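# Pack a limp desk robot arm into the floor case

## Task

Move the unpowered small robot arm (its joints flop when pushed) from the desk into the open case on the floor. It must sit deep enough that the lid could close, and it must have settled. It must not drop more than a few centimetres. Release it and pull the robot away afterwards. The robot itself must not topple or finish leaning. Nothing may count as done if it only stays in place because the robot is holding it.

## Robot and tools

ROBOT. A Hello Robot Stretch 3 with one arm. A two-wheel base (0.33 m long, 0.34 m wide) carries a mast with a lift. A telescoping arm sticks out to the robot's right, ending in a wrist (yaw, pitch, roll) and a two-finger gripper. The base cannot move sideways, so reaching forward or back means driving. Turns pivot about the point midway between the wheels, 0.05 m behind the front edge. With the arm in and the wrist folded, the wrist pokes 0.06 m past the right side and a turn sweeps a 0.28 m radius. An unfolded, level gripper reaches beyond that. head_camera and nav_camera ride on the head (aimed by head_pan_rad and head_tilt_rad); wrist_camera rides on the gripper.

FRAMES. Base frame: origin on the floor between the drive wheels, x ahead, y to the left, z up. hand_pose is reported in it, at the point where the closed fingertips meet. With all wrist joints at zero, that hand frame has x up, y pointing back along the arm to the mast, z toward the rear. The odometry frame is the base frame as it was at the start. Heading runs -3.142 to 3.142, left positive.

execute_actions. Argument actions: a list run in order; an empty list just reports state and images. Each action may hold robot, steps (1 to 450 control steps at 30 per second; default 1) and until (only together with steps). {"steps": n} alone waits. robot is one of: a single command; a list of up to 8 commands run in sequence, where {"pause_s": s} (up to 15 s) is allowed; or {"stop": true}, which brakes everything and clears the queue. A command holds base, joints and/or contact_limits. base holds exactly one key, and it is a relative move measured from where the base is when that command begins: translate_m in metres, forward positive, magnitude at most 1; or rotate_rad in radians, left (counter-clockwise seen from above) positive, magnitude at most 3.2. joints holds absolute targets by name; unnamed joints keep their targets: lift_m 0 to 1.1 (arm height); arm_m 0 to 0.52 (extension); wrist_yaw_rad -1.345 to 4.42 (0 along the arm, positive swings toward the front, 3.0 is folded over the base); wrist_pitch_rad -1.57 to 0.451 (negative tips fingers down); wrist_roll_rad -2.911 to 2.911; gripper_m -0.089 to 0.179 (larger is wider; actual fingertip gap is 0.007 m less when nearly shut, 0.025 m less wide open, zero below 0.007); head_pan_rad -3.953 to 1.73 (0 ahead, positive left, -1.57 looks along the arm); head_tilt_rad -1.53 to 0.419 (negative down). contact_limits: {"arm_m": effort %, 1 to 100}, applied to that command's arm motion; lower stops sooner, capped at a shown maximum. An out-of-range or malformed value rejects the whole call and nothing runs. New commands take over immediately, replacing older queues; motions keep going across calls and while you think.

until. {"robot": {"status": "ended"}} fires when nothing reports moving and no queue runs. Other fields compare as [op, value] with =, !=, <, <=, >, >= (e.g. lift_m, arm_m_goal, base_status, queue, refusals). {"any": {"status": "ended"}} fires when the first motion or queue finishes.

SPEED. Full base speed (0.30 m/s, 1.9 rad/s) only when stowed: lift_m under 0.30, arm_m under 0.03, wrist_yaw_rad over 2.54. Otherwise 0.10 m/s and 0.63 rad/s.

GRIPPER. Grip by commanding a value smaller than the object's width (smaller squeezes harder). Release by going at least 0.02 above where the pads first touched. Neither the reading nor "done" proves a hold; check the cameras. Over-squeezing triggers a stall guard that weakens the grip; send a new value to squeeze again.

SELF-COLLISION. Fold or unfold the wrist (yaw to 3.0) only with lift_m 0.32 to 0.95, wrist_pitch_rad -0.4, roll near 0. Once folded, lift may drop to 0.25. If yaw is below -0.4, keep pitch at -0.5 or lower.

RESULTS. Lines give base_status with distance moved of its goal, joint_goals, joint_status, measured_speeds, refusals/queue/queue_left, base_odometry, turned_by_wheels and turned_by_imu, base_tilt (degrees, forward and right positive), motor_effort (% with peak in brackets; positive pushes toward higher values), hand_pose, lidar_m (12 sectors of 30 degrees counter-clockwise from straight ahead, plane 0.17 m above the floor), wrist_depth_mm and head_depth_mm (7x7 median depths), plus images from each camera. Status words: moving, done, off_target (resting short, maybe still pushing), contact_stop (lift or arm hit something and went slack), time_out, stopped, not_commanded, torque_fault (a wrist servo switched off about 10 s; joint limp). robot.on_its_own flags goals the robot changed, slack or off joints, loads at rest, and tilt. refused:/dropped: lines name the failing goal, counting from 0; replaced: just reports how the prior motion ended.

zoom_image. camera (head_camera, nav_camera or wrist_camera) and region [x0, y0, x1, y1] in pixels of that camera's latest image, origin top-left, at most 504 by 504.

finished_scene. scene: the scene number to close; irreversible. Make sure everything has stopped first.

AVOID. Tipping: pushing into something rigid with the gripper above about 0.45 m, pushing again after a contact_stop, driving while holding or hooked on something fixed, snagging furniture (worst reversing). If base_tilt leans, back off in small steps, free the gripper, and lower lift_m to about 0.2 if still tipped. Also avoid dropping the item, slamming, hard hits, and long wrist strain. The limp arm can swing while carried, and loose things may get nudged occasionally.

Each tool is called after ">>>" by a JSON object that holds its "op" and its "data", one argument or row to a line.

## Session

>>> {"op": "execute_actions", "data": {
  "actions": []
}}

Scene clock: 0.00 s.
robot.base_odometry: x=+0.000 y=+0.000 heading=+0.000 (m, m, rad; robot's odometry frame)
robot.turned_by_wheels: +0.000 (rad since the last result)
robot.turned_by_imu: +0.000 (rad since the last result)
robot.base_tilt: forward=-0.1 right=+2.0 (deg)
robot.lidar_m: 2.16 2.16 1.29 2.04 2.04 2.36 2.42 2.15 2.00 1.72 1.72 1.99
robot.head_depth_mm: 2050 2382 2374 2382 2375 2357 2307 / 2027 2322 2305 2293 2310 2252 2275 / 2023 2239 2247 2243 2239 2233 2202 / 2010 2157 2177 2179 2172 2159 2158 / 1990 2092 2118 2103 2101 2087 2074 / 1993 2084 2068 2052 2052 2067 2028 / 1981 2018 2013 2007 1983 2007 2008
robot.base_status: not_commanded
robot.joint_positions: lift_m=+0.439 arm_m=-0.001 wrist_yaw_rad=+2.833 wrist_pitch_rad=-0.394 wrist_roll_rad=-0.002 gripper_m=+0.037 head_pan_rad=+0.017 head_tilt_rad=+0.001
robot.joint_goals: lift_m=+0.439 arm_m=-0.001 wrist_yaw_rad=+2.833 wrist_pitch_rad=-0.394 wrist_roll_rad=-0.002 gripper_m=+0.037 head_pan_rad=+0.017 head_tilt_rad=+0.001
robot.joint_status: lift_m=not_commanded arm_m=not_commanded wrist_yaw_rad=not_commanded wrist_pitch_rad=not_commanded wrist_roll_rad=not_commanded gripper_m=not_commanded head_pan_rad=not_commanded head_tilt_rad=not_commanded
robot.measured_speeds: translate_m=+0.000 rotate_rad=+0.000 lift_m=+0.000 arm_m=+0.000 wrist_yaw_rad=+0.000 wrist_pitch_rad=+0.000 wrist_roll_rad=+0.000 head_pan_rad=+0.000 head_tilt_rad=+0.000
robot: refusals=0 queue=idle queue_left=0
robot.motor_effort: left_wheel=+1 right_wheel=-1 lift_m=+38 arm_m=-1 wrist_yaw_rad=+1 wrist_pitch_rad=+5 wrist_roll_rad=+0 gripper_m=+0 head_pan_rad=+0 head_tilt_rad=+2 (%)
robot.hand_pose: x=+0.0477 y=+0.0723 z=+0.4571 quat_wxyz=(+0.244, +0.706, +0.031, +0.665) (m; robot's base frame)
robot.wrist_depth_mm: - - - - - - - / - - - - - - - / - - - - - - - / - - - - - - - / - 919 966 917 920 864 878 / - 759 782 744 776 734 723 / 655 - 623 634 618 628 621
pictures: head_camera (sideways: a quarter turn clockwise sets it upright), nav_camera (sideways: a quarter turn counterclockwise sets it upright), wrist_camera
Images, in order (width x height): head_camera 896x504, nav_camera 672x504, wrist_camera 644x364.

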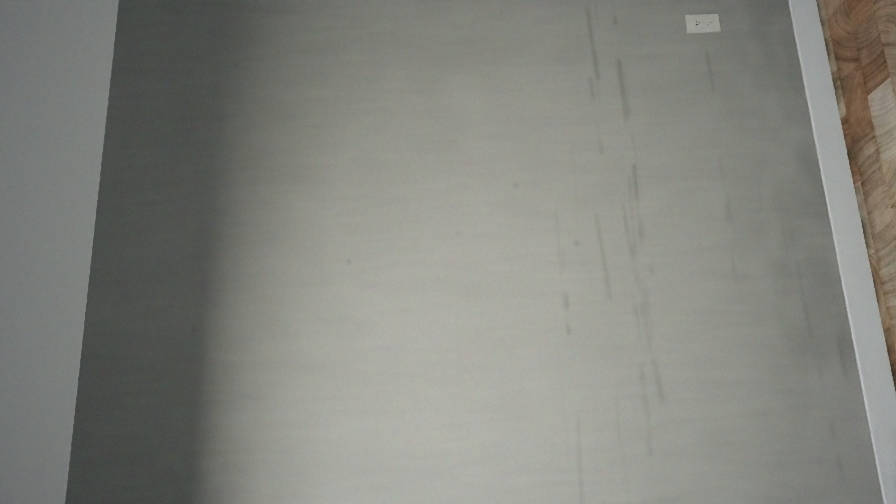

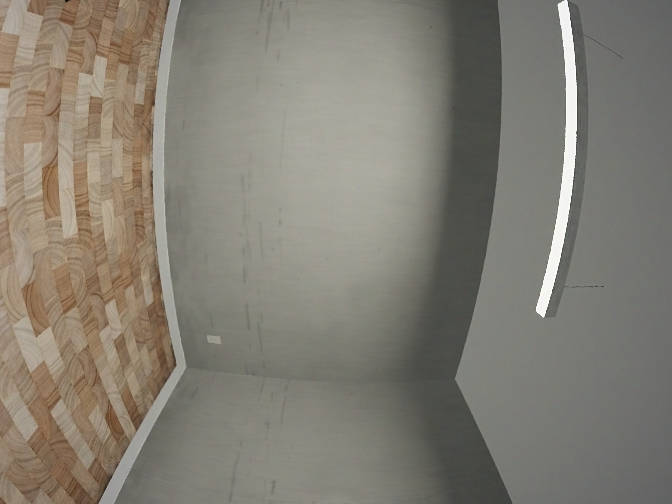

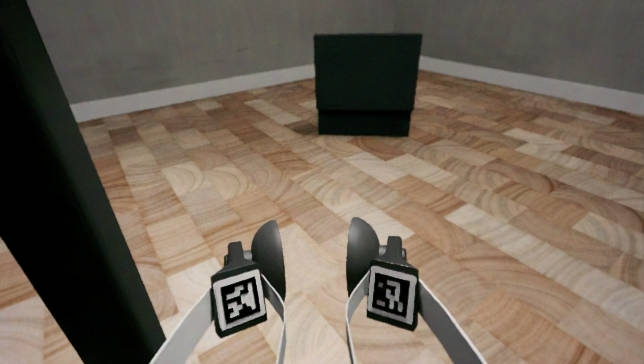

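>>> {"op": "execute_actions", "data": {
  "actions": [
    {"robot":{"joints":{"head_pan_rad":1.2,"head_tilt_rad":-0.6}},"steps":450,"until":{"robot":{"status":"ended"}}}
  ]
}}

>>> {"op": "execute_actions", "data": {
  "actions": [
    {"robot":{"joints":{"head_pan_rad":-2.6,"head_tilt_rad":-0.5}},"steps":450,"until":{"robot":{"status":"ended"}}}
  ]
}}

Scene clock: 6.63 s.
robot.base_odometry: x=+0.000 y=+0.000 heading=+0.000 (m, m, rad; robot's odometry frame)
robot.turned_by_wheels: +0.000 (rad since the last result)
robot.turned_by_imu: -0.001 (rad since the last result)
robot.base_tilt: forward=-0.1 right=+2.0 (deg)
robot.lidar_m: 2.16 2.16 1.29 2.04 2.04 2.36 2.41 2.15 1.99 1.73 1.72 1.99
robot.head_depth_mm: 2194 2344 2533 2254 1771 1460 1252 / 2393 2583 2762 2241 1740 1468 1257 / 2430 2688 2895 1563 1671 1473 1249 / 2252 2486 2704 1585 1693 1474 1263 / 2080 2256 2492 2274 1804 1490 1253 / 1937 2106 2287 2286 1789 1490 1272 / 1827 1980 2156 2226 1805 1481 1263
robot.base_status: not_commanded
robot.joint_positions: lift_m=+0.439 arm_m=-0.001 wrist_yaw_rad=+2.833 wrist_pitch_rad=-0.394 wrist_roll_rad=-0.002 gripper_m=+0.037 head_pan_rad=+1.193 head_tilt_rad=-0.592
robot.joint_goals: lift_m=+0.439 arm_m=-0.001 wrist_yaw_rad=+2.833 wrist_pitch_rad=-0.394 wrist_roll_rad=-0.002 gripper_m=+0.037 head_pan_rad=+1.200 head_tilt_rad=-0.600
robot.joint_status: lift_m=not_commanded arm_m=not_commanded wrist_yaw_rad=not_commanded wrist_pitch_rad=not_commanded wrist_roll_rad=not_commanded gripper_m=not_commanded head_pan_rad=done head_tilt_rad=done
robot.measured_speeds: translate_m=+0.000 rotate_rad=+0.000 lift_m=+0.000 arm_m=+0.000 wrist_yaw_rad=+0.000 wrist_pitch_rad=+0.000 wrist_roll_rad=+0.000 head_pan_rad=+0.000 head_tilt_rad=+0.000
robot: refusals=0 queue=done queue_left=0
robot.motor_effort: left_wheel=+1(1) right_wheel=-1(0) lift_m=+38(37) arm_m=+0(1) wrist_yaw_rad=+1(0) wrist_pitch_rad=+6(6) wrist_roll_rad=+0(0) gripper_m=-1(0) head_pan_rad=+3(31) head_tilt_rad=-4(36) (%)
robot.hand_pose: x=+0.0477 y=+0.0723 z=+0.4571 quat_wxyz=(+0.244, +0.706, +0.031, +0.665) (m; robot's base frame)
robot.wrist_depth_mm: - - - - - - - / - - - - - - - / - - - - - - - / - - - - - - - / - 943 949 914 926 855 865 / - 780 783 765 780 747 739 / 651 - 625 635 620 637 628
pictures: head_camera (sideways: a quarter turn clockwise sets it upright), nav_camera (sideways: a quarter turn counterclockwise sets it upright), wrist_camera
camera_calibration (this result's frames):
head_camera: T_world_to_cam=[[-0.229389, -0.499625, -0.835317, 1.10297], [-0.91906, 0.393758, 0.0168687, -0.017183], [0.320485, 0.771576, -0.549509, 0.670878], [0, 0, 0, 1]] pos_world=[0.0222117, 0.0402064, 1.29028]
nav_camera: T_world_to_cam=[[0.163091, 0.506358, 0.84676, -1.07047], [0.926394, -0.373841, 0.045126, -0.0116776], [0.339404, 0.777074, -0.530058, 0.646837], [0, 0, 0, 1]] pos_world=[-0.0341362, 0.0350366, 1.24982]
wrist_camera: T_world_to_cam=[[0.945047, -0.325483, -0.0307668, -0.0114806], [-0.193185, -0.480028, -0.855717, 0.473256], [0.263753, 0.814637, -0.516528, 0.327093], [0, 0, 0, 1]] pos_world=[0.0160041, -0.0430222, 0.573573]
Images, in order (width x height): head_camera 896x504, nav_camera 672x504, wrist_camera 644x364.

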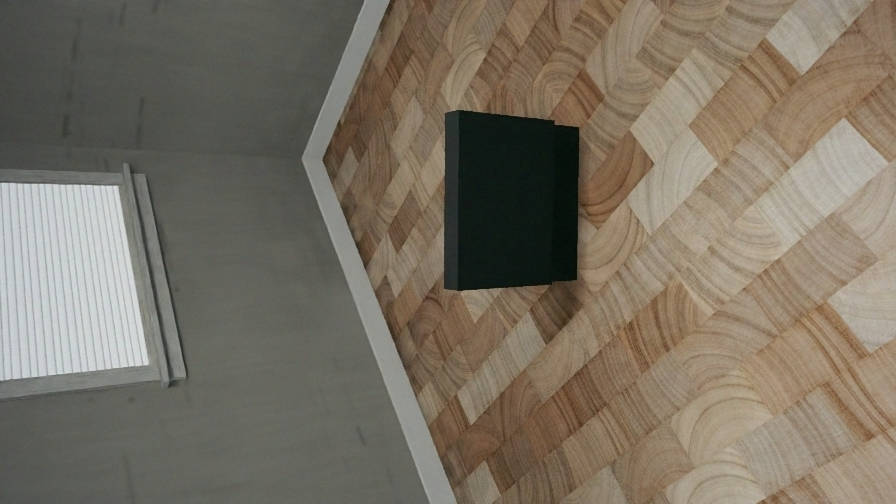

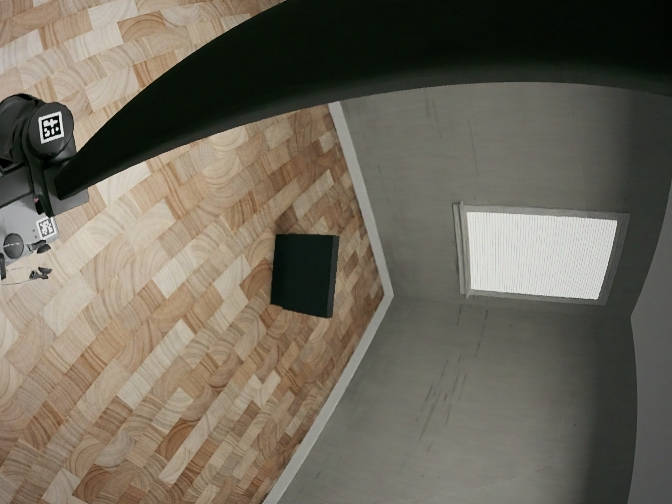

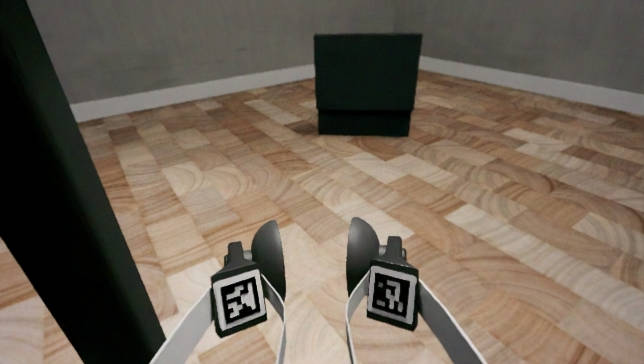

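Scene clock: 8.97 s.
robot.base_odometry: x=+0.000 y=+0.000 heading=+0.000 (m, m, rad; robot's odometry frame)
robot.turned_by_wheels: +0.000 (rad since the last result)
robot.turned_by_imu: -0.001 (rad since the last result)
robot.base_tilt: forward=-0.1 right=+2.0 (deg)
robot.lidar_m: 2.16 2.16 1.29 2.04 2.04 2.36 2.41 2.15 2.00 1.73 1.73 1.99
robot.head_depth_mm: 2158 2309 2127 2582 1946 1545 1313 / 2189 2334 2172 2446 1956 1584 1317 / 2236 2381 2640 2559 1954 1580 1320 / 2258 2478 2715 2651 1971 1584 1328 / 2362 2516 2799 2625 1980 1584 1326 / 2383 2607 2866 2636 1992 1585 1328 / 2440 2712 2885 2645 1984 1606 1337
robot.base_status: not_commanded
robot.joint_positions: lift_m=+0.439 arm_m=-0.001 wrist_yaw_rad=+2.833 wrist_pitch_rad=-0.394 wrist_roll_rad=-0.002 gripper_m=+0.037 head_pan_rad=-2.593 head_tilt_rad=-0.507
robot.joint_goals: lift_m=+0.439 arm_m=-0.001 wrist_yaw_rad=+2.833 wrist_pitch_rad=-0.394 wrist_roll_rad=-0.002 gripper_m=+0.037 head_pan_rad=-2.600 head_tilt_rad=-0.500
robot.joint_status: lift_m=not_commanded arm_m=not_commanded wrist_yaw_rad=not_commanded wrist_pitch_rad=not_commanded wrist_roll_rad=not_commanded gripper_m=not_commanded head_pan_rad=done head_tilt_rad=done
robot.measured_speeds: translate_m=+0.000 rotate_rad=+0.000 lift_m=+0.000 arm_m=+0.000 wrist_yaw_rad=+0.000 wrist_pitch_rad=+0.000 wrist_roll_rad=+0.000 head_pan_rad=+0.000 head_tilt_rad=+0.000
robot: refusals=0 queue=done queue_left=0
robot.motor_effort: left_wheel=+1(1) right_wheel=-1(0) lift_m=+38(38) arm_m=-1(0) wrist_yaw_rad=+2(1) wrist_pitch_rad=+6(6) wrist_roll_rad=+0(0) gripper_m=+0(1) head_pan_rad=-2(31) head_tilt_rad=+4(17) (%)
robot.hand_pose: x=+0.0477 y=+0.0723 z=+0.4571 quat_wxyz=(+0.244, +0.706, +0.031, +0.665) (m; robot's base frame)
robot.wrist_depth_mm: - - - - - - - / - - - - - - - / - - - - - - - / - - - - - - - / - 923 953 919 923 887 883 / - 757 774 747 757 719 733 / 651 - 637 636 619 632 623
pictures: head_camera (sideways: a quarter turn clockwise sets it upright), nav_camera (sideways: a quarter turn counterclockwise sets it upright), wrist_camera
camera_calibration (this result's frames):
head_camera: T_world_to_cam=[[0.421466, 0.223986, -0.878748, 1.15564], [0.499917, -0.865863, 0.019069, -0.0287053], [-0.756604, -0.447338, -0.476906, 0.582983], [0, 0, 0, 1]] pos_world=[-0.0316242, -0.022911, 1.29409]
nav_camera: T_world_to_cam=[[-0.371717, -0.268701, 0.888609, -1.12179], [-0.513203, 0.857113, 0.0444977, -0.00208302], [-0.773595, -0.439496, -0.456502, 0.557918], [0, 0, 0, 1]] pos_world=[0.0135465, -0.0544372, 1.25161]
wrist_camera: T_world_to_cam=[[0.945047, -0.325483, -0.0307668, -0.0114806], [-0.193185, -0.480029, -0.855717, 0.473256], [0.263753, 0.814637, -0.516528, 0.327093], [0, 0, 0, 1]] pos_world=[0.0160041, -0.0430222, 0.573573]
Images, in order (width x height): head_camera 896x504, nav_camera 672x504, wrist_camera 644x364.

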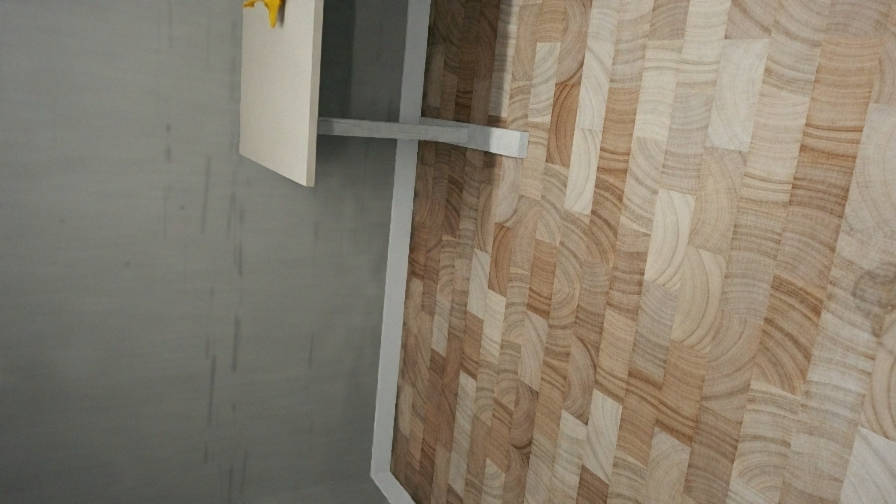

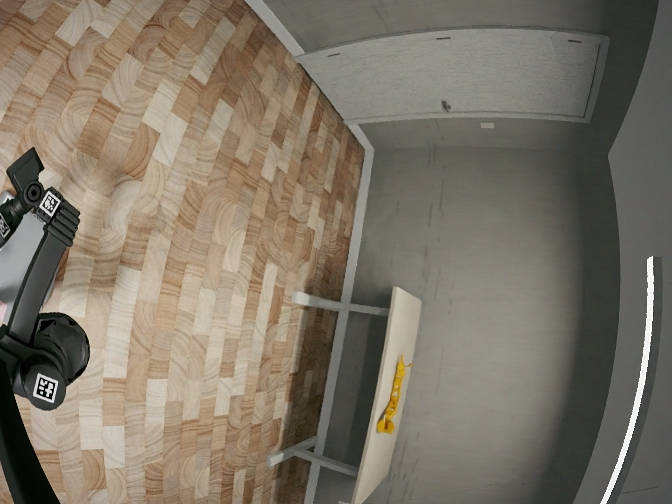

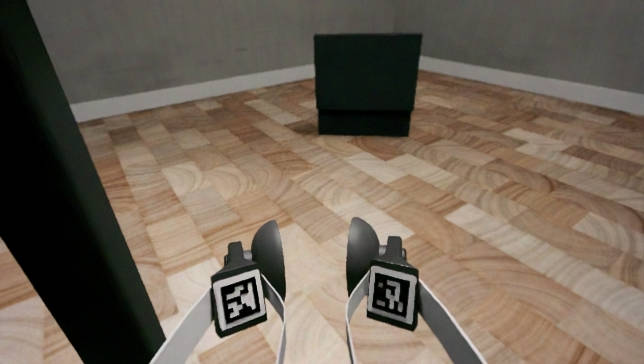

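>>> {"op": "execute_actions", "data": {
  "actions": [
    {"robot":{"joints":{"head_pan_rad":-3.1,"head_tilt_rad":-0.4,"lift_m":0.27}},"steps":450,"until":{"robot":{"status":"ended"}}}
  ]
}}

Scene clock: 13.97 s.
robot.base_odometry: x=+0.000 y=+0.000 heading=+0.000 (m, m, rad; robot's odometry frame)
robot.turned_by_wheels: +0.000 (rad since the last result)
robot.turned_by_imu: -0.001 (rad since the last result)
robot.base_tilt: forward=-0.1 right=+2.1 (deg)
robot.lidar_m: 2.16 2.17 1.29 2.04 2.04 2.36 2.41 2.15 2.00 1.72 1.72 1.99
robot.head_depth_mm: 2470 2638 2769 2955 2215 1699 1394 / 2401 2576 2610 2895 2220 1732 1403 / 2349 2568 2601 2832 2238 1743 1425 / 2309 2452 2415 2752 2239 1733 1423 / 2256 2378 2463 2705 2260 1745 1420 / 2190 2337 2418 2722 2281 1727 1427 / 2147 2289 2374 2547 2240 1766 1432
robot.base_status: not_commanded
robot.joint_positions: lift_m=+0.270 arm_m=-0.001 wrist_yaw_rad=+2.833 wrist_pitch_rad=-0.394 wrist_roll_rad=-0.002 gripper_m=+0.037 head_pan_rad=-3.093 head_tilt_rad=-0.409
robot.joint_goals: lift_m=+0.270 arm_m=-0.001 wrist_yaw_rad=+2.833 wrist_pitch_rad=-0.394 wrist_roll_rad=-0.002 gripper_m=+0.037 head_pan_rad=-3.100 head_tilt_rad=-0.400
robot.joint_status: lift_m=done arm_m=not_commanded wrist_yaw_rad=not_commanded wrist_pitch_rad=not_commanded wrist_roll_rad=not_commanded gripper_m=not_commanded head_pan_rad=done head_tilt_rad=done
robot.measured_speeds: translate_m=+0.000 rotate_rad=+0.000 lift_m=+0.000 arm_m=+0.000 wrist_yaw_rad=+0.000 wrist_pitch_rad=+0.000 wrist_roll_rad=+0.000 head_pan_rad=+0.000 head_tilt_rad=+0.000
robot: refusals=0 queue=done queue_left=0
robot.motor_effort: left_wheel=+1(1) right_wheel=-1(1) lift_m=+28(39) arm_m=-1(0) wrist_yaw_rad=+1(1) wrist_pitch_rad=+6(6) wrist_roll_rad=+0(0) gripper_m=+0(0) head_pan_rad=-2(25) head_tilt_rad=+4(15) (%)
robot.hand_pose: x=+0.0477 y=+0.0723 z=+0.2883 quat_wxyz=(+0.244, +0.706, +0.031, +0.665) (m; robot's base frame)
robot.wrist_depth_mm: - - - - - - - / - - - - - - - / - - - - - - - / - 851 816 828 798 801 779 / - 664 682 640 640 637 631 / - 545 549 533 545 520 520 / 457 - - 455 428 445 446
pictures: head_camera (sideways: a quarter turn clockwise sets it upright), nav_camera (sideways: a quarter turn counterclockwise sets it upright), wrist_camera
camera_calibration (this result's frames):
head_camera: T_world_to_cam=[[0.38846, -0.00986161, -0.921413, 1.2115], [0.0255315, -0.999444, 0.0214606, -0.0289277], [-0.921112, -0.0318616, -0.387992, 0.468287], [0, 0, 0, 1]] pos_world=[-0.038537, -0.0020439, 1.29861]
nav_camera: T_world_to_cam=[[-0.365366, -0.0531892, 0.929343, -1.17497], [-0.0350527, 0.998444, 0.0433633, -0.00352857], [-0.930204, -0.0167325, -0.366662, 0.441965], [0, 0, 0, 1]] pos_world=[-0.0183015, -0.0515777, 1.25416]
wrist_camera: T_world_to_cam=[[0.945047, -0.325485, -0.0307654, -0.0166731], [-0.193198, -0.480071, -0.855691, 0.328843], [0.263745, 0.814611, -0.516572, 0.239947], [0, 0, 0, 1]] pos_world=[0.016004, -0.0430224, 0.404825]
Images, in order (width x height): head_camera 896x504, nav_camera 672x504, wrist_camera 644x364.

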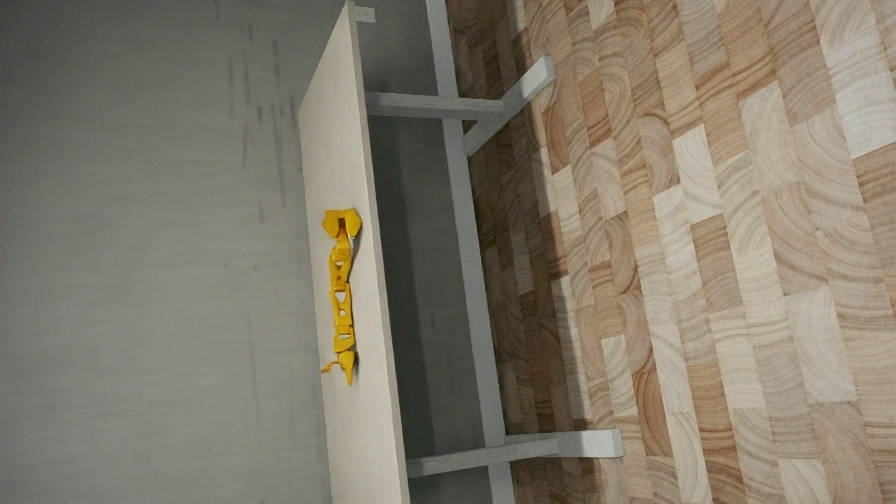

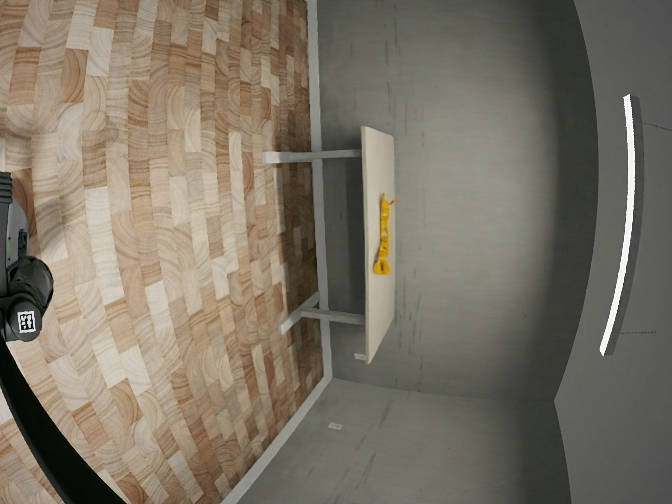

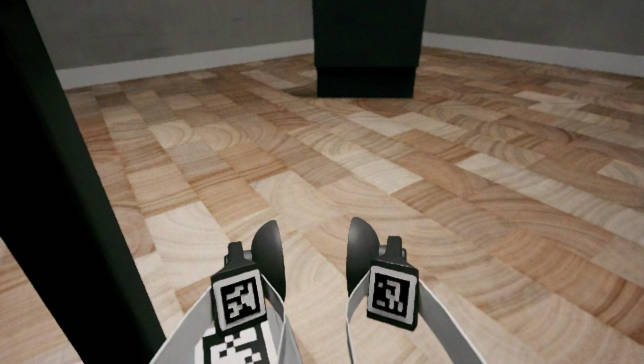

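>>> {"op": "execute_actions", "data": {
  "actions": [
    {"robot":[{"base":{"translate_m":-1.0}},{"base":{"translate_m":-0.54}},{"base":{"rotate_rad":-1.266},"joints":{"head_pan_rad":-1.57,"head_tilt_rad":-0.75}}],"steps":450,"until":{"robot":{"status":"ended"}}}
  ]
}}

Scene clock: 43.03 s.
robot.base_odometry: x=-1.540 y=+0.000 heading=-1.266 (m, m, rad; robot's odometry frame)
robot.turned_by_wheels: -1.266 (rad since the last result)
robot.turned_by_imu: -1.265 (rad since the last result)
robot.base_tilt: forward=+0.0 right=+2.1 (deg)
robot.lidar_m: 2.10 2.24 3.17 2.34 2.22 1.68 1.64 0.95 1.00 1.11 0.85 1.67
robot.head_depth_mm: 961 1079 1019 819 618 625 1173 / 960 1085 1018 820 636 615 1180 / 961 1088 1027 779 673 614 1172 / 960 1086 1032 769 688 616 1170 / 961 1080 1031 769 694 619 1187 / 965 1083 1041 764 693 620 1175 / 956 1088 1042 788 695 622 1188
robot.base_status: done (rotate_rad -1.2659 of -1.2660)
robot.joint_positions: lift_m=+0.270 arm_m=-0.001 wrist_yaw_rad=+2.833 wrist_pitch_rad=-0.394 wrist_roll_rad=-0.002 gripper_m=+0.037 head_pan_rad=-1.577 head_tilt_rad=-0.741
robot.joint_goals: lift_m=+0.270 arm_m=-0.001 wrist_yaw_rad=+2.833 wrist_pitch_rad=-0.394 wrist_roll_rad=-0.002 gripper_m=+0.037 head_pan_rad=-1.570 head_tilt_rad=-0.750
robot.joint_status: lift_m=done arm_m=not_commanded wrist_yaw_rad=not_commanded wrist_pitch_rad=not_commanded wrist_roll_rad=not_commanded gripper_m=not_commanded head_pan_rad=done head_tilt_rad=done
robot.measured_speeds: translate_m=+0.000 rotate_rad=+0.000 lift_m=+0.000 arm_m=+0.000 wrist_yaw_rad=+0.000 wrist_pitch_rad=+0.000 wrist_roll_rad=+0.000 head_pan_rad=+0.000 head_tilt_rad=+0.000
robot: refusals=0 queue=done queue_left=0
robot.motor_effort: left_wheel=+3(13) right_wheel=-2(7) lift_m=+29(29) arm_m=-1(0) wrist_yaw_rad=+0(0) wrist_pitch_rad=+6(6) wrist_roll_rad=+0(0) gripper_m=+0(0) head_pan_rad=+3(30) head_tilt_rad=-5(31) (%)
robot.hand_pose: x=+0.0477 y=+0.0723 z=+0.2883 quat_wxyz=(+0.244, +0.706, +0.031, +0.665) (m; robot's base frame)
robot.wrist_depth_mm: - - - - - - - / - - - - - - - / - - - - - - - / - 813 821 812 798 810 773 / - 656 682 644 640 633 624 / - 545 539 533 539 520 516 / 460 - - 454 434 448 437
pictures: head_camera (sideways: a quarter turn clockwise sets it upright), nav_camera (sideways: a quarter turn counterclockwise sets it upright), wrist_camera
camera_calibration (this result's frames):
head_camera: T_world_to_cam=[[0.0330048, 0.666698, -0.744597, 0.983112], [0.999297, -0.0352701, 0.0127143, -0.0234736], [-0.0177854, -0.744493, -0.667393, 0.826295], [0, 0, 0, 1]] pos_world=[0.00570569, -0.0410953, 1.28378]
nav_camera: T_world_to_cam=[[0.0311987, -0.650791, 0.758616, -0.954757], [-0.998954, 0.00508539, 0.0454454, -0.000340075], [-0.0334333, -0.75924, -0.649951, 0.805085], [0, 0, 0, 1]] pos_world=[0.0563642, -0.0100928, 1.24757]
wrist_camera: T_world_to_cam=[[0.945045, -0.32549, -0.0307615, -0.0166799], [-0.193241, -0.480206, -0.855605, 0.328769], [0.263719, 0.81453, -0.516714, 0.239995], [0, 0, 0, 1]] pos_world=[0.0160038, -0.0430355, 0.404793]
Images, in order (width x height): head_camera 896x504, nav_camera 672x504, wrist_camera 644x364.

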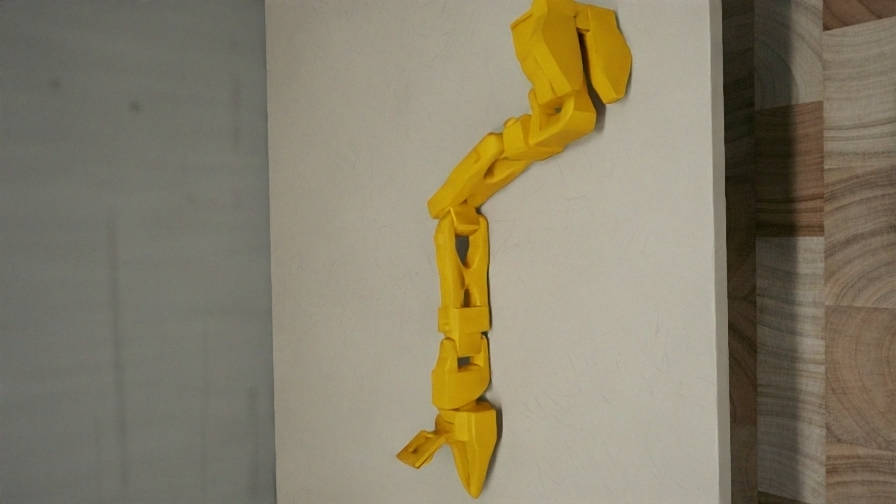

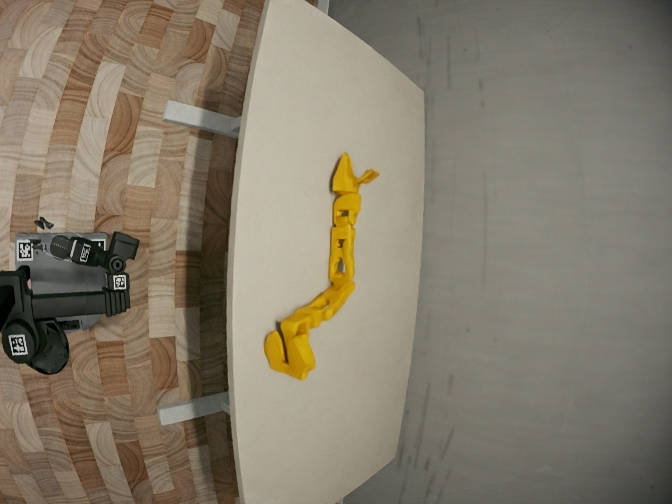

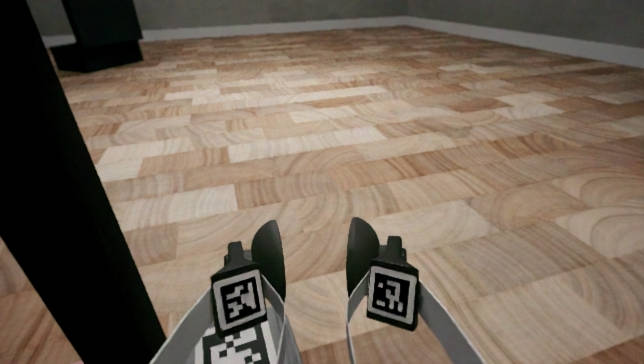

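>>> {"op": "execute_actions", "data": {
  "actions": [
    {"robot":[{"joints":{"lift_m":0.94,"wrist_pitch_rad":-0.4}},{"joints":{"wrist_yaw_rad":0.0}},{"joints":{"lift_m":1.08,"wrist_pitch_rad":-1.2,"arm_m":0.25,"gripper_m":0.12}}],"steps":450,"until":{"robot":{"status":"ended"}}}
  ]
}}

Scene clock: 69.90 s.
robot.base_odometry: x=-1.540 y=+0.000 heading=-1.266 (m, m, rad; robot's odometry frame)
robot.turned_by_wheels: +0.000 (rad since the last result)
robot.turned_by_imu: -0.004 (rad since the last result)
robot.base_tilt: forward=-0.1 right=+2.1 (deg)
robot.lidar_m: 2.10 2.24 3.19 2.34 2.21 1.69 1.64 0.95 1.00 1.12 0.85 1.68
robot.head_depth_mm: 972 1077 1019 817 617 614 1177 / 1004 1085 1025 824 639 615 1178 / - 1078 1029 779 673 616 1173 / - - 995 769 691 616 1178 / 963 1081 1074 766 693 617 1176 / 959 1081 1036 768 692 619 1187 / 964 1075 1040 789 694 620 1180
robot.base_status: done (rotate_rad -1.2659 of -1.2660)
robot.joint_positions: lift_m=+1.080 arm_m=+0.250 wrist_yaw_rad=+0.000 wrist_pitch_rad=-1.200 wrist_roll_rad=-0.002 gripper_m=+0.120 head_pan_rad=-1.577 head_tilt_rad=-0.741
robot.joint_goals: lift_m=+1.080 arm_m=+0.250 wrist_yaw_rad=+0.000 wrist_pitch_rad=-1.200 wrist_roll_rad=-0.002 gripper_m=+0.120 head_pan_rad=-1.570 head_tilt_rad=-0.750
robot.joint_status: lift_m=done arm_m=done wrist_yaw_rad=done wrist_pitch_rad=done wrist_roll_rad=not_commanded gripper_m=done head_pan_rad=done head_tilt_rad=done
robot.measured_speeds: translate_m=+0.000 rotate_rad=+0.000 lift_m=+0.000 arm_m=+0.000 wrist_yaw_rad=+0.000 wrist_pitch_rad=+0.000 wrist_roll_rad=+0.000 head_pan_rad=+0.000 head_tilt_rad=+0.000
robot: refusals=0 queue=done queue_left=0
robot.motor_effort: left_wheel=+3(3) right_wheel=-2(2) lift_m=+47(49) arm_m=+4(4) wrist_yaw_rad=+1(3) wrist_pitch_rad=+0(7) wrist_roll_rad=+0(0) gripper_m=+0(84) head_pan_rad=+3(3) head_tilt_rad=-4(5) (%)
robot.hand_pose: x=-0.0216 y=-0.4651 z=+0.9709 quat_wxyz=(+0.584, +0.400, -0.583, -0.399) (m; robot's base frame)
robot.wrist_depth_mm: 482 483 484 489 486 490 486 / 465 462 465 463 470 468 469 / 443 383 451 449 456 448 452 / 436 427 428 426 430 434 435 / 419 419 420 416 365 425 421 / 401 400 401 404 401 403 410 / 388 387 389 388 391 387 390
pictures: head_camera (sideways: a quarter turn clockwise sets it upright), nav_camera (sideways: a quarter turn counterclockwise sets it upright), wrist_camera
camera_calibration (this result's frames):
head_camera: T_world_to_cam=[[0.0328986, 0.666703, -0.744597, 0.983113], [0.999303, -0.035111, 0.0127143, -0.0234736], [-0.0176668, -0.744496, -0.667393, 0.826295], [0, 0, 0, 1]] pos_world=[0.00571223, -0.0410954, 1.28378]
nav_camera: T_world_to_cam=[[0.0313024, -0.650786, 0.758616, -0.954757], [-0.998955, 0.00492628, 0.0454454, -0.00034007], [-0.0333124, -0.759245, -0.649952, 0.805084], [0, 0, 0, 1]] pos_world=[0.0563658, -0.0100848, 1.24757]
wrist_camera: T_world_to_cam=[[-0.999241, 0.0387528, -0.00406318, -0.00362933], [0.0386941, 0.974601, -0.220582, 0.706444], [-0.0045882, -0.220572, -0.97536, 1.00672], [0, 0, 0, 1]] pos_world=[-0.0263428, -0.466306, 1.13773]
Images, in order (width x height): head_camera 896x504, nav_camera 672x504, wrist_camera 644x364.

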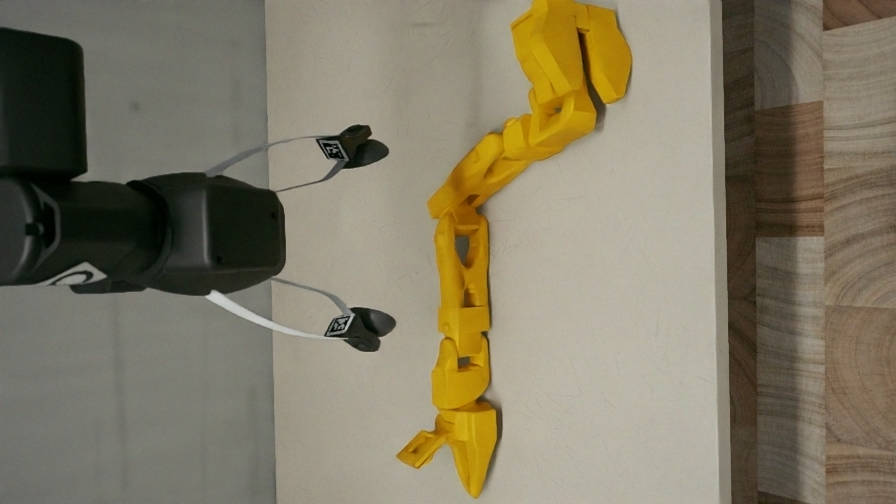

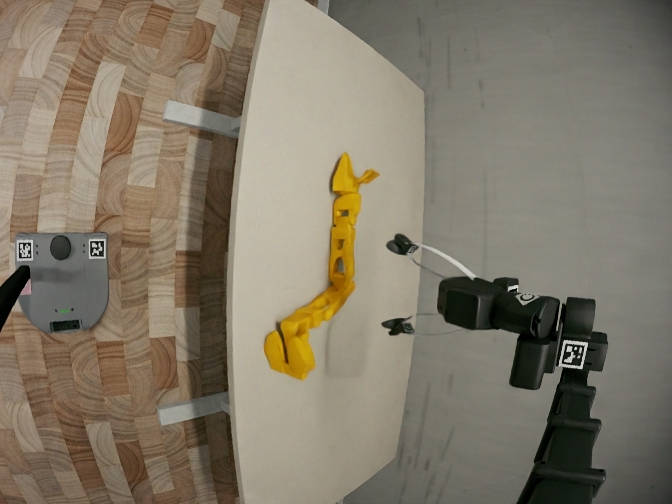

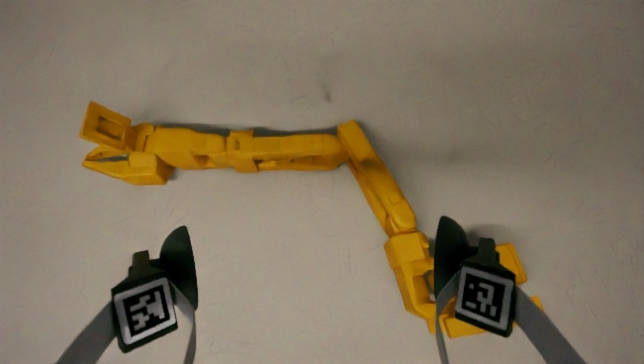

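>>> {"op": "execute_actions", "data": {
  "actions": [
    {"robot":{"base":{"translate_m":0.04},"joints":{"wrist_pitch_rad":-1.57,"wrist_roll_rad":1.57,"arm_m":0.45,"gripper_m":0.11,"lift_m":1.0}},"steps":450,"until":{"robot":{"status":"ended"}}}
  ]
}}

Scene clock: 100.83 s.
robot.base_odometry: x=-1.528 y=-0.038 heading=-1.266 (m, m, rad; robot's odometry frame)
robot.turned_by_wheels: +0.000 (rad since the last result)
robot.turned_by_imu: -0.002 (rad since the last result)
robot.base_tilt: forward=-0.1 right=+2.0 (deg)
robot.lidar_m: 2.06 2.19 3.13 2.35 2.28 1.73 1.68 0.98 1.14 1.12 0.82 1.67
robot.head_depth_mm: - 1105 1017 817 625 626 1167 / 991 1086 1018 822 655 628 1170 / - 1044 1022 770 688 614 1163 / - - 1034 766 688 616 1172 / 961 1083 1033 770 693 619 1180 / 961 1080 1038 764 694 621 1181 / 957 1086 1041 834 695 623 1180
robot.base_status: done (translate_m +0.0400 of +0.0400)
robot.joint_positions: lift_m=+1.000 arm_m=+0.450 wrist_yaw_rad=+0.000 wrist_pitch_rad=-1.561 wrist_roll_rad=+1.567 gripper_m=+0.110 head_pan_rad=-1.577 head_tilt_rad=-0.741
robot.joint_goals: lift_m=+1.000 arm_m=+0.450 wrist_yaw_rad=+0.000 wrist_pitch_rad=-1.570 wrist_roll_rad=+1.570 gripper_m=+0.110 head_pan_rad=-1.570 head_tilt_rad=-0.750
robot.joint_status: lift_m=done arm_m=done wrist_yaw_rad=done wrist_pitch_rad=done wrist_roll_rad=done gripper_m=done head_pan_rad=done head_tilt_rad=done
robot.measured_speeds: translate_m=+0.000 rotate_rad=+0.000 lift_m=+0.000 arm_m=+0.000 wrist_yaw_rad=+0.000 wrist_pitch_rad=+0.000 wrist_roll_rad=+0.000 head_pan_rad=+0.000 head_tilt_rad=+0.000
robot: refusals=0 queue=done queue_left=0
robot.motor_effort: left_wheel=+3(8) right_wheel=-2(3) lift_m=+29(47) arm_m=+3(2) wrist_yaw_rad=+0(0) wrist_pitch_rad=-4(5) wrist_roll_rad=+1(0) gripper_m=+0(48) head_pan_rad=+3(3) head_tilt_rad=-5(5) (%)
robot.hand_pose: x=-0.0215 y=-0.5729 z=+0.8826 quat_wxyz=(+0.002, +0.001, -0.710, -0.704) (m; robot's base frame)
robot.wrist_depth_mm: 300 301 300 300 231 241 302 / 310 309 305 253 305 306 - / 316 317 315 313 314 313 316 / 324 322 320 319 322 319 - / 329 329 327 328 325 327 - / 340 335 338 335 337 335 - / 347 351 347 319 346 348 -
pictures: head_camera (sideways: a quarter turn clockwise sets it upright), nav_camera (sideways: a quarter turn counterclockwise sets it upright), wrist_camera
camera_calibration (this result's frames):
head_camera: T_world_to_cam=[[0.032898, 0.666703, -0.744597, 0.983113], [0.999303, -0.03511, 0.0127143, -0.0234736], [-0.0176661, -0.744496, -0.667393, 0.826295], [0, 0, 0, 1]] pos_world=[0.00571227, -0.0410954, 1.28378]
nav_camera: T_world_to_cam=[[0.031303, -0.650786, 0.758616, -0.954757], [-0.998955, 0.00492533, 0.0454454, -0.00034007], [-0.0333117, -0.759245, -0.649952, 0.805084], [0, 0, 0, 1]] pos_world=[0.0563658, -0.0100847, 1.24757]
wrist_camera: T_world_to_cam=[[0.0360484, 0.99935, 0.000218513, 0.569077], [0.98856, -0.0356912, 0.146547, -0.0903034], [0.14646, -0.00506679, -0.989204, 1.03576], [0, 0, 0, 1]] pos_world=[-0.0829408, -0.566682, 1.03768]
Images, in order (width x height): head_camera 896x504, nav_camera 672x504, wrist_camera 644x364.

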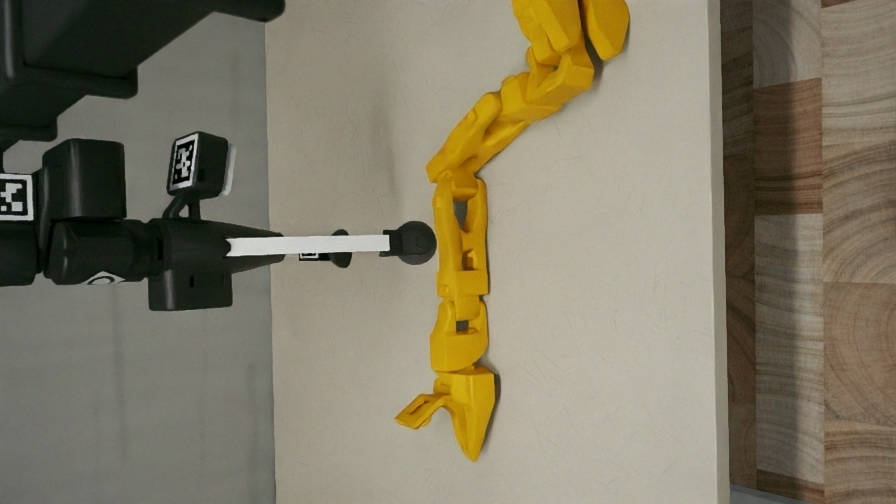

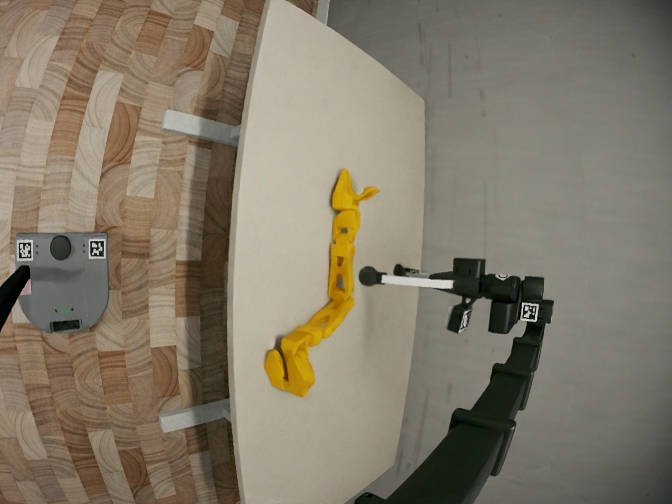

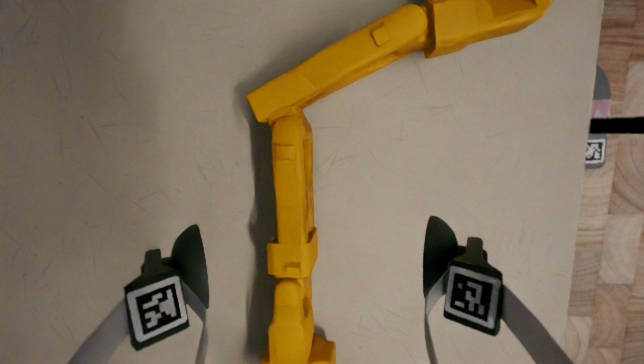

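>>> {"op": "execute_actions", "data": {
  "actions": [
    {"robot":[{"joints":{"arm_m":0.468}},{"joints":{"lift_m":0.885}}],"steps":450,"until":{"robot":{"status":"ended"}}}
  ]
}}

Scene clock: 107.67 s.
robot.base_odometry: x=-1.528 y=-0.038 heading=-1.266 (m, m, rad; robot's odometry frame)
robot.turned_by_wheels: +0.000 (rad since the last result)
robot.turned_by_imu: -0.002 (rad since the last result)
robot.base_tilt: forward=-0.1 right=+2.0 (deg)
robot.lidar_m: 2.06 2.19 3.11 2.35 2.28 1.72 1.68 0.98 1.14 1.12 0.82 1.67
robot.head_depth_mm: 966 1083 - - 634 625 1175 / 960 - 954 823 656 628 1175 / 944 - 992 766 688 616 1168 / 962 - - 772 690 618 1172 / 960 1088 1034 771 692 618 1179 / 960 1079 1037 763 692 617 1180 / 964 1081 1046 832 697 622 1177
robot.base_status: done (translate_m +0.0400 of +0.0400)
robot.joint_positions: lift_m=+0.885 arm_m=+0.468 wrist_yaw_rad=+0.000 wrist_pitch_rad=-1.561 wrist_roll_rad=+1.567 gripper_m=+0.110 head_pan_rad=-1.577 head_tilt_rad=-0.741
robot.joint_goals: lift_m=+0.885 arm_m=+0.468 wrist_yaw_rad=+0.000 wrist_pitch_rad=-1.570 wrist_roll_rad=+1.570 gripper_m=+0.110 head_pan_rad=-1.570 head_tilt_rad=-0.750
robot.joint_status: lift_m=done arm_m=done wrist_yaw_rad=done wrist_pitch_rad=done wrist_roll_rad=done gripper_m=done head_pan_rad=done head_tilt_rad=done
robot.measured_speeds: translate_m=+0.000 rotate_rad=+0.000 lift_m=+0.000 arm_m=+0.000 wrist_yaw_rad=+0.000 wrist_pitch_rad=+0.000 wrist_roll_rad=+0.000 head_pan_rad=+0.000 head_tilt_rad=+0.000
robot: refusals=0 queue=done queue_left=0
robot.motor_effort: left_wheel=+3(3) right_wheel=-3(2) lift_m=+30(30) arm_m=+4(2) wrist_yaw_rad=+0(0) wrist_pitch_rad=-4(4) wrist_roll_rad=+1(1) gripper_m=+0(0) head_pan_rad=+3(2) head_tilt_rad=-5(4) (%)
robot.hand_pose: x=-0.0215 y=-0.5909 z=+0.7675 quat_wxyz=(+0.002, +0.001, -0.710, -0.704) (m; robot's base frame)
robot.wrist_depth_mm: 192 190 191 136 133 189 190 / 195 195 193 146 194 194 194 / 199 200 199 145 199 199 199 / 204 204 204 144 204 203 204 / 210 209 210 151 208 208 208 / 215 214 214 156 214 212 212 / 221 222 219 159 220 220 219
pictures: head_camera (sideways: a quarter turn clockwise sets it upright), nav_camera (sideways: a quarter turn counterclockwise sets it upright), wrist_camera
camera_calibration (this result's frames):
head_camera: T_world_to_cam=[[0.032898, 0.666703, -0.744597, 0.983113], [0.999303, -0.03511, 0.0127143, -0.0234736], [-0.0176661, -0.744496, -0.667393, 0.826295], [0, 0, 0, 1]] pos_world=[0.00571227, -0.0410954, 1.28378]
nav_camera: T_world_to_cam=[[0.031303, -0.650786, 0.758616, -0.954757], [-0.998955, 0.00492533, 0.0454454, -0.00034007], [-0.0333117, -0.759245, -0.649952, 0.805084], [0, 0, 0, 1]] pos_world=[0.0563658, -0.0100847, 1.24757]
wrist_camera: T_world_to_cam=[[0.0360485, 0.99935, 0.000231617, 0.587075], [0.98856, -0.0356932, 0.146547, -0.0740921], [0.14646, -0.00505383, -0.989204, 0.921904], [0, 0, 0, 1]] pos_world=[-0.0829408, -0.584679, 0.922673]
Images, in order (width x height): head_camera 896x504, nav_camera 672x504, wrist_camera 644x364.

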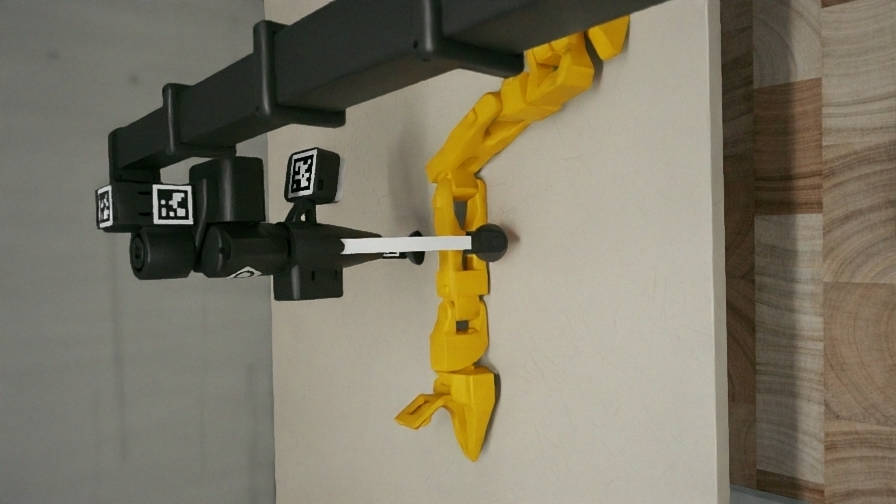

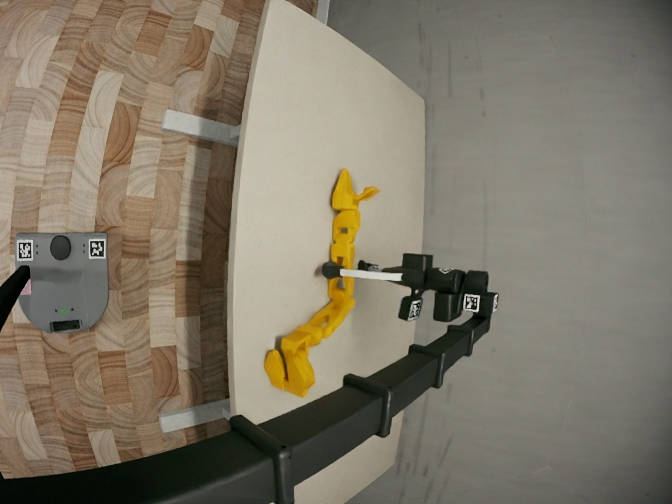

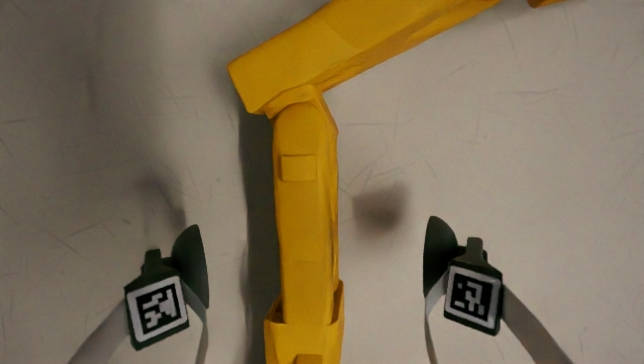

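>>> {"op": "execute_actions", "data": {
  "actions": [
    {"robot":[{"base":{"translate_m":0.025},"joints":{"lift_m":0.872}},{"joints":{"gripper_m":0.0}},{"base":{"translate_m":-0.07},"joints":{"arm_m":0.485}}],"steps":450,"until":{"robot":{"status":"ended"}}}
  ]
}}

Scene clock: 119.97 s.
robot.base_odometry: x=-1.542 y=+0.005 heading=-1.266 (m, m, rad; robot's odometry frame)
robot.turned_by_wheels: +0.000 (rad since the last result)
robot.turned_by_imu: -0.002 (rad since the last result)
robot.base_tilt: forward=-0.1 right=+2.1 (deg)
robot.lidar_m: 2.11 2.24 3.19 2.34 2.21 1.68 1.64 0.95 0.99 1.11 0.85 1.67
robot.head_depth_mm: 962 1082 1097 - 638 613 1170 / 962 1037 - 752 670 614 1168 / 962 - 990 779 687 616 1177 / 959 1051 957 780 690 616 1177 / 958 1082 1037 772 695 618 1182 / 963 1081 1031 785 692 620 1184 / 955 1082 1038 828 694 622 1179
robot.base_status: done (translate_m -0.0700 of -0.0700)
robot.joint_positions: lift_m=+0.872 arm_m=+0.485 wrist_yaw_rad=-0.002 wrist_pitch_rad=-1.559 wrist_roll_rad=+1.573 gripper_m=+0.001 head_pan_rad=-1.577 head_tilt_rad=-0.741
robot.joint_goals: lift_m=+0.872 arm_m=+0.485 wrist_yaw_rad=+0.000 wrist_pitch_rad=-1.570 wrist_roll_rad=+1.570 gripper_m=+0.000 head_pan_rad=-1.570 head_tilt_rad=-0.750
robot.joint_status: lift_m=done arm_m=done wrist_yaw_rad=done wrist_pitch_rad=done wrist_roll_rad=done gripper_m=done head_pan_rad=done head_tilt_rad=done
robot.measured_speeds: translate_m=+0.000 rotate_rad=+0.000 lift_m=+0.000 arm_m=+0.000 wrist_yaw_rad=+0.000 wrist_pitch_rad=+0.000 wrist_roll_rad=+0.000 head_pan_rad=+0.000 head_tilt_rad=+0.000
robot: refusals=0 queue=done queue_left=0
robot.motor_effort: left_wheel=+4(8) right_wheel=-3(7) lift_m=+33(29) arm_m=+3(4) wrist_yaw_rad=+2(2) wrist_pitch_rad=-5(7) wrist_roll_rad=-1(1) gripper_m=-15(91) head_pan_rad=+3(3) head_tilt_rad=-5(5) (%)
robot.hand_pose: x=-0.0215 y=-0.6083 z=+0.7544 quat_wxyz=(-0.001, -0.002, -0.711, -0.703) (m; robot's base frame)
robot.wrist_depth_mm: 178 177 178 126 177 178 177 / 183 182 181 124 181 180 181 / 186 187 186 125 185 185 185 / 191 191 190 131 190 190 190 / 196 195 195 136 194 194 194 / 201 200 - 139 198 199 198 / 206 205 205 144 204 204 204
pictures: head_camera (sideways: a quarter turn clockwise sets it upright), nav_camera (sideways: a quarter turn counterclockwise sets it upright), wrist_camera
camera_calibration (this result's frames):
head_camera: T_world_to_cam=[[0.0328979, 0.666703, -0.744597, 0.983113], [0.999303, -0.0351099, 0.0127143, -0.0234736], [-0.017666, -0.744496, -0.667393, 0.826295], [0, 0, 0, 1]] pos_world=[0.00571228, -0.0410954, 1.28378]
nav_camera: T_world_to_cam=[[0.0313031, -0.650786, 0.758615, -0.954757], [-0.998955, 0.0049252, 0.0454454, -0.00034007], [-0.0333116, -0.759245, -0.649952, 0.805084], [0, 0, 0, 1]] pos_world=[0.0563658, -0.0100847, 1.24757]
wrist_camera: T_world_to_cam=[[0.0437726, 0.999041, -0.00141562, 0.605714], [0.988246, -0.0430919, 0.146671, -0.0774234], [0.146469, -0.00781915, -0.989184, 0.907083], [0, 0, 0, 1]] pos_world=[-0.0828601, -0.601377, 0.909486]
Images, in order (width x height): head_camera 896x504, nav_camera 672x504, wrist_camera 644x364.

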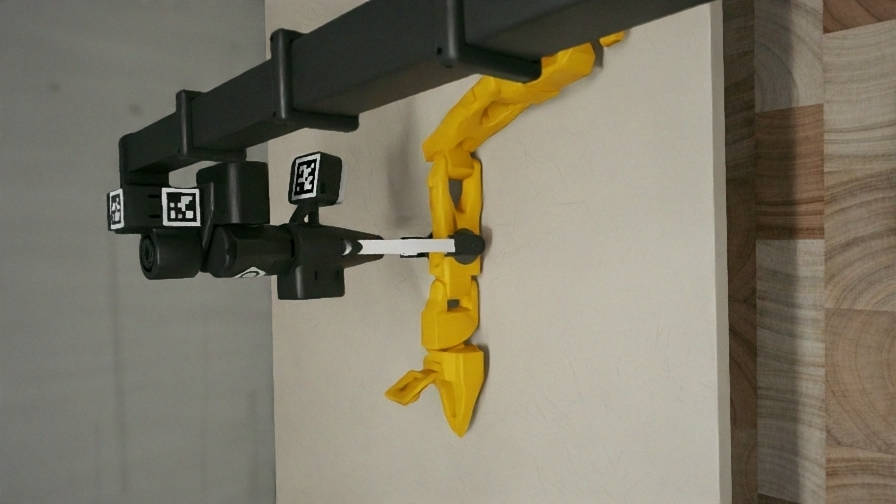

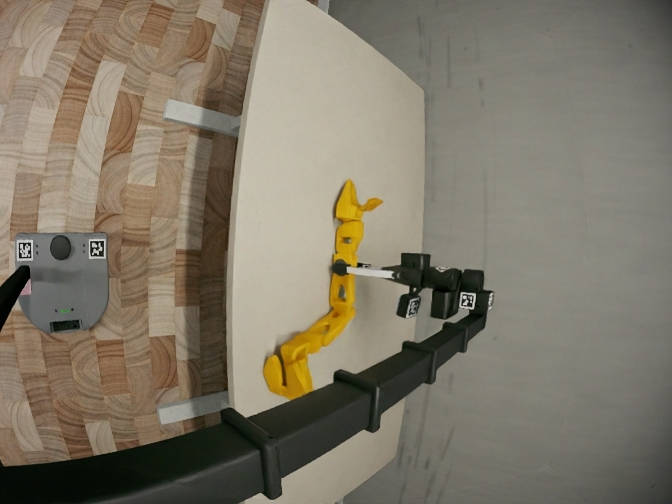

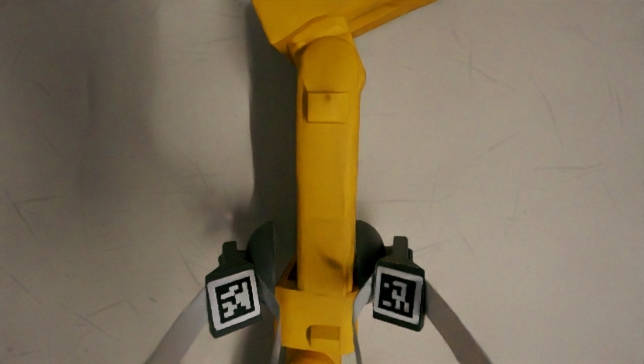

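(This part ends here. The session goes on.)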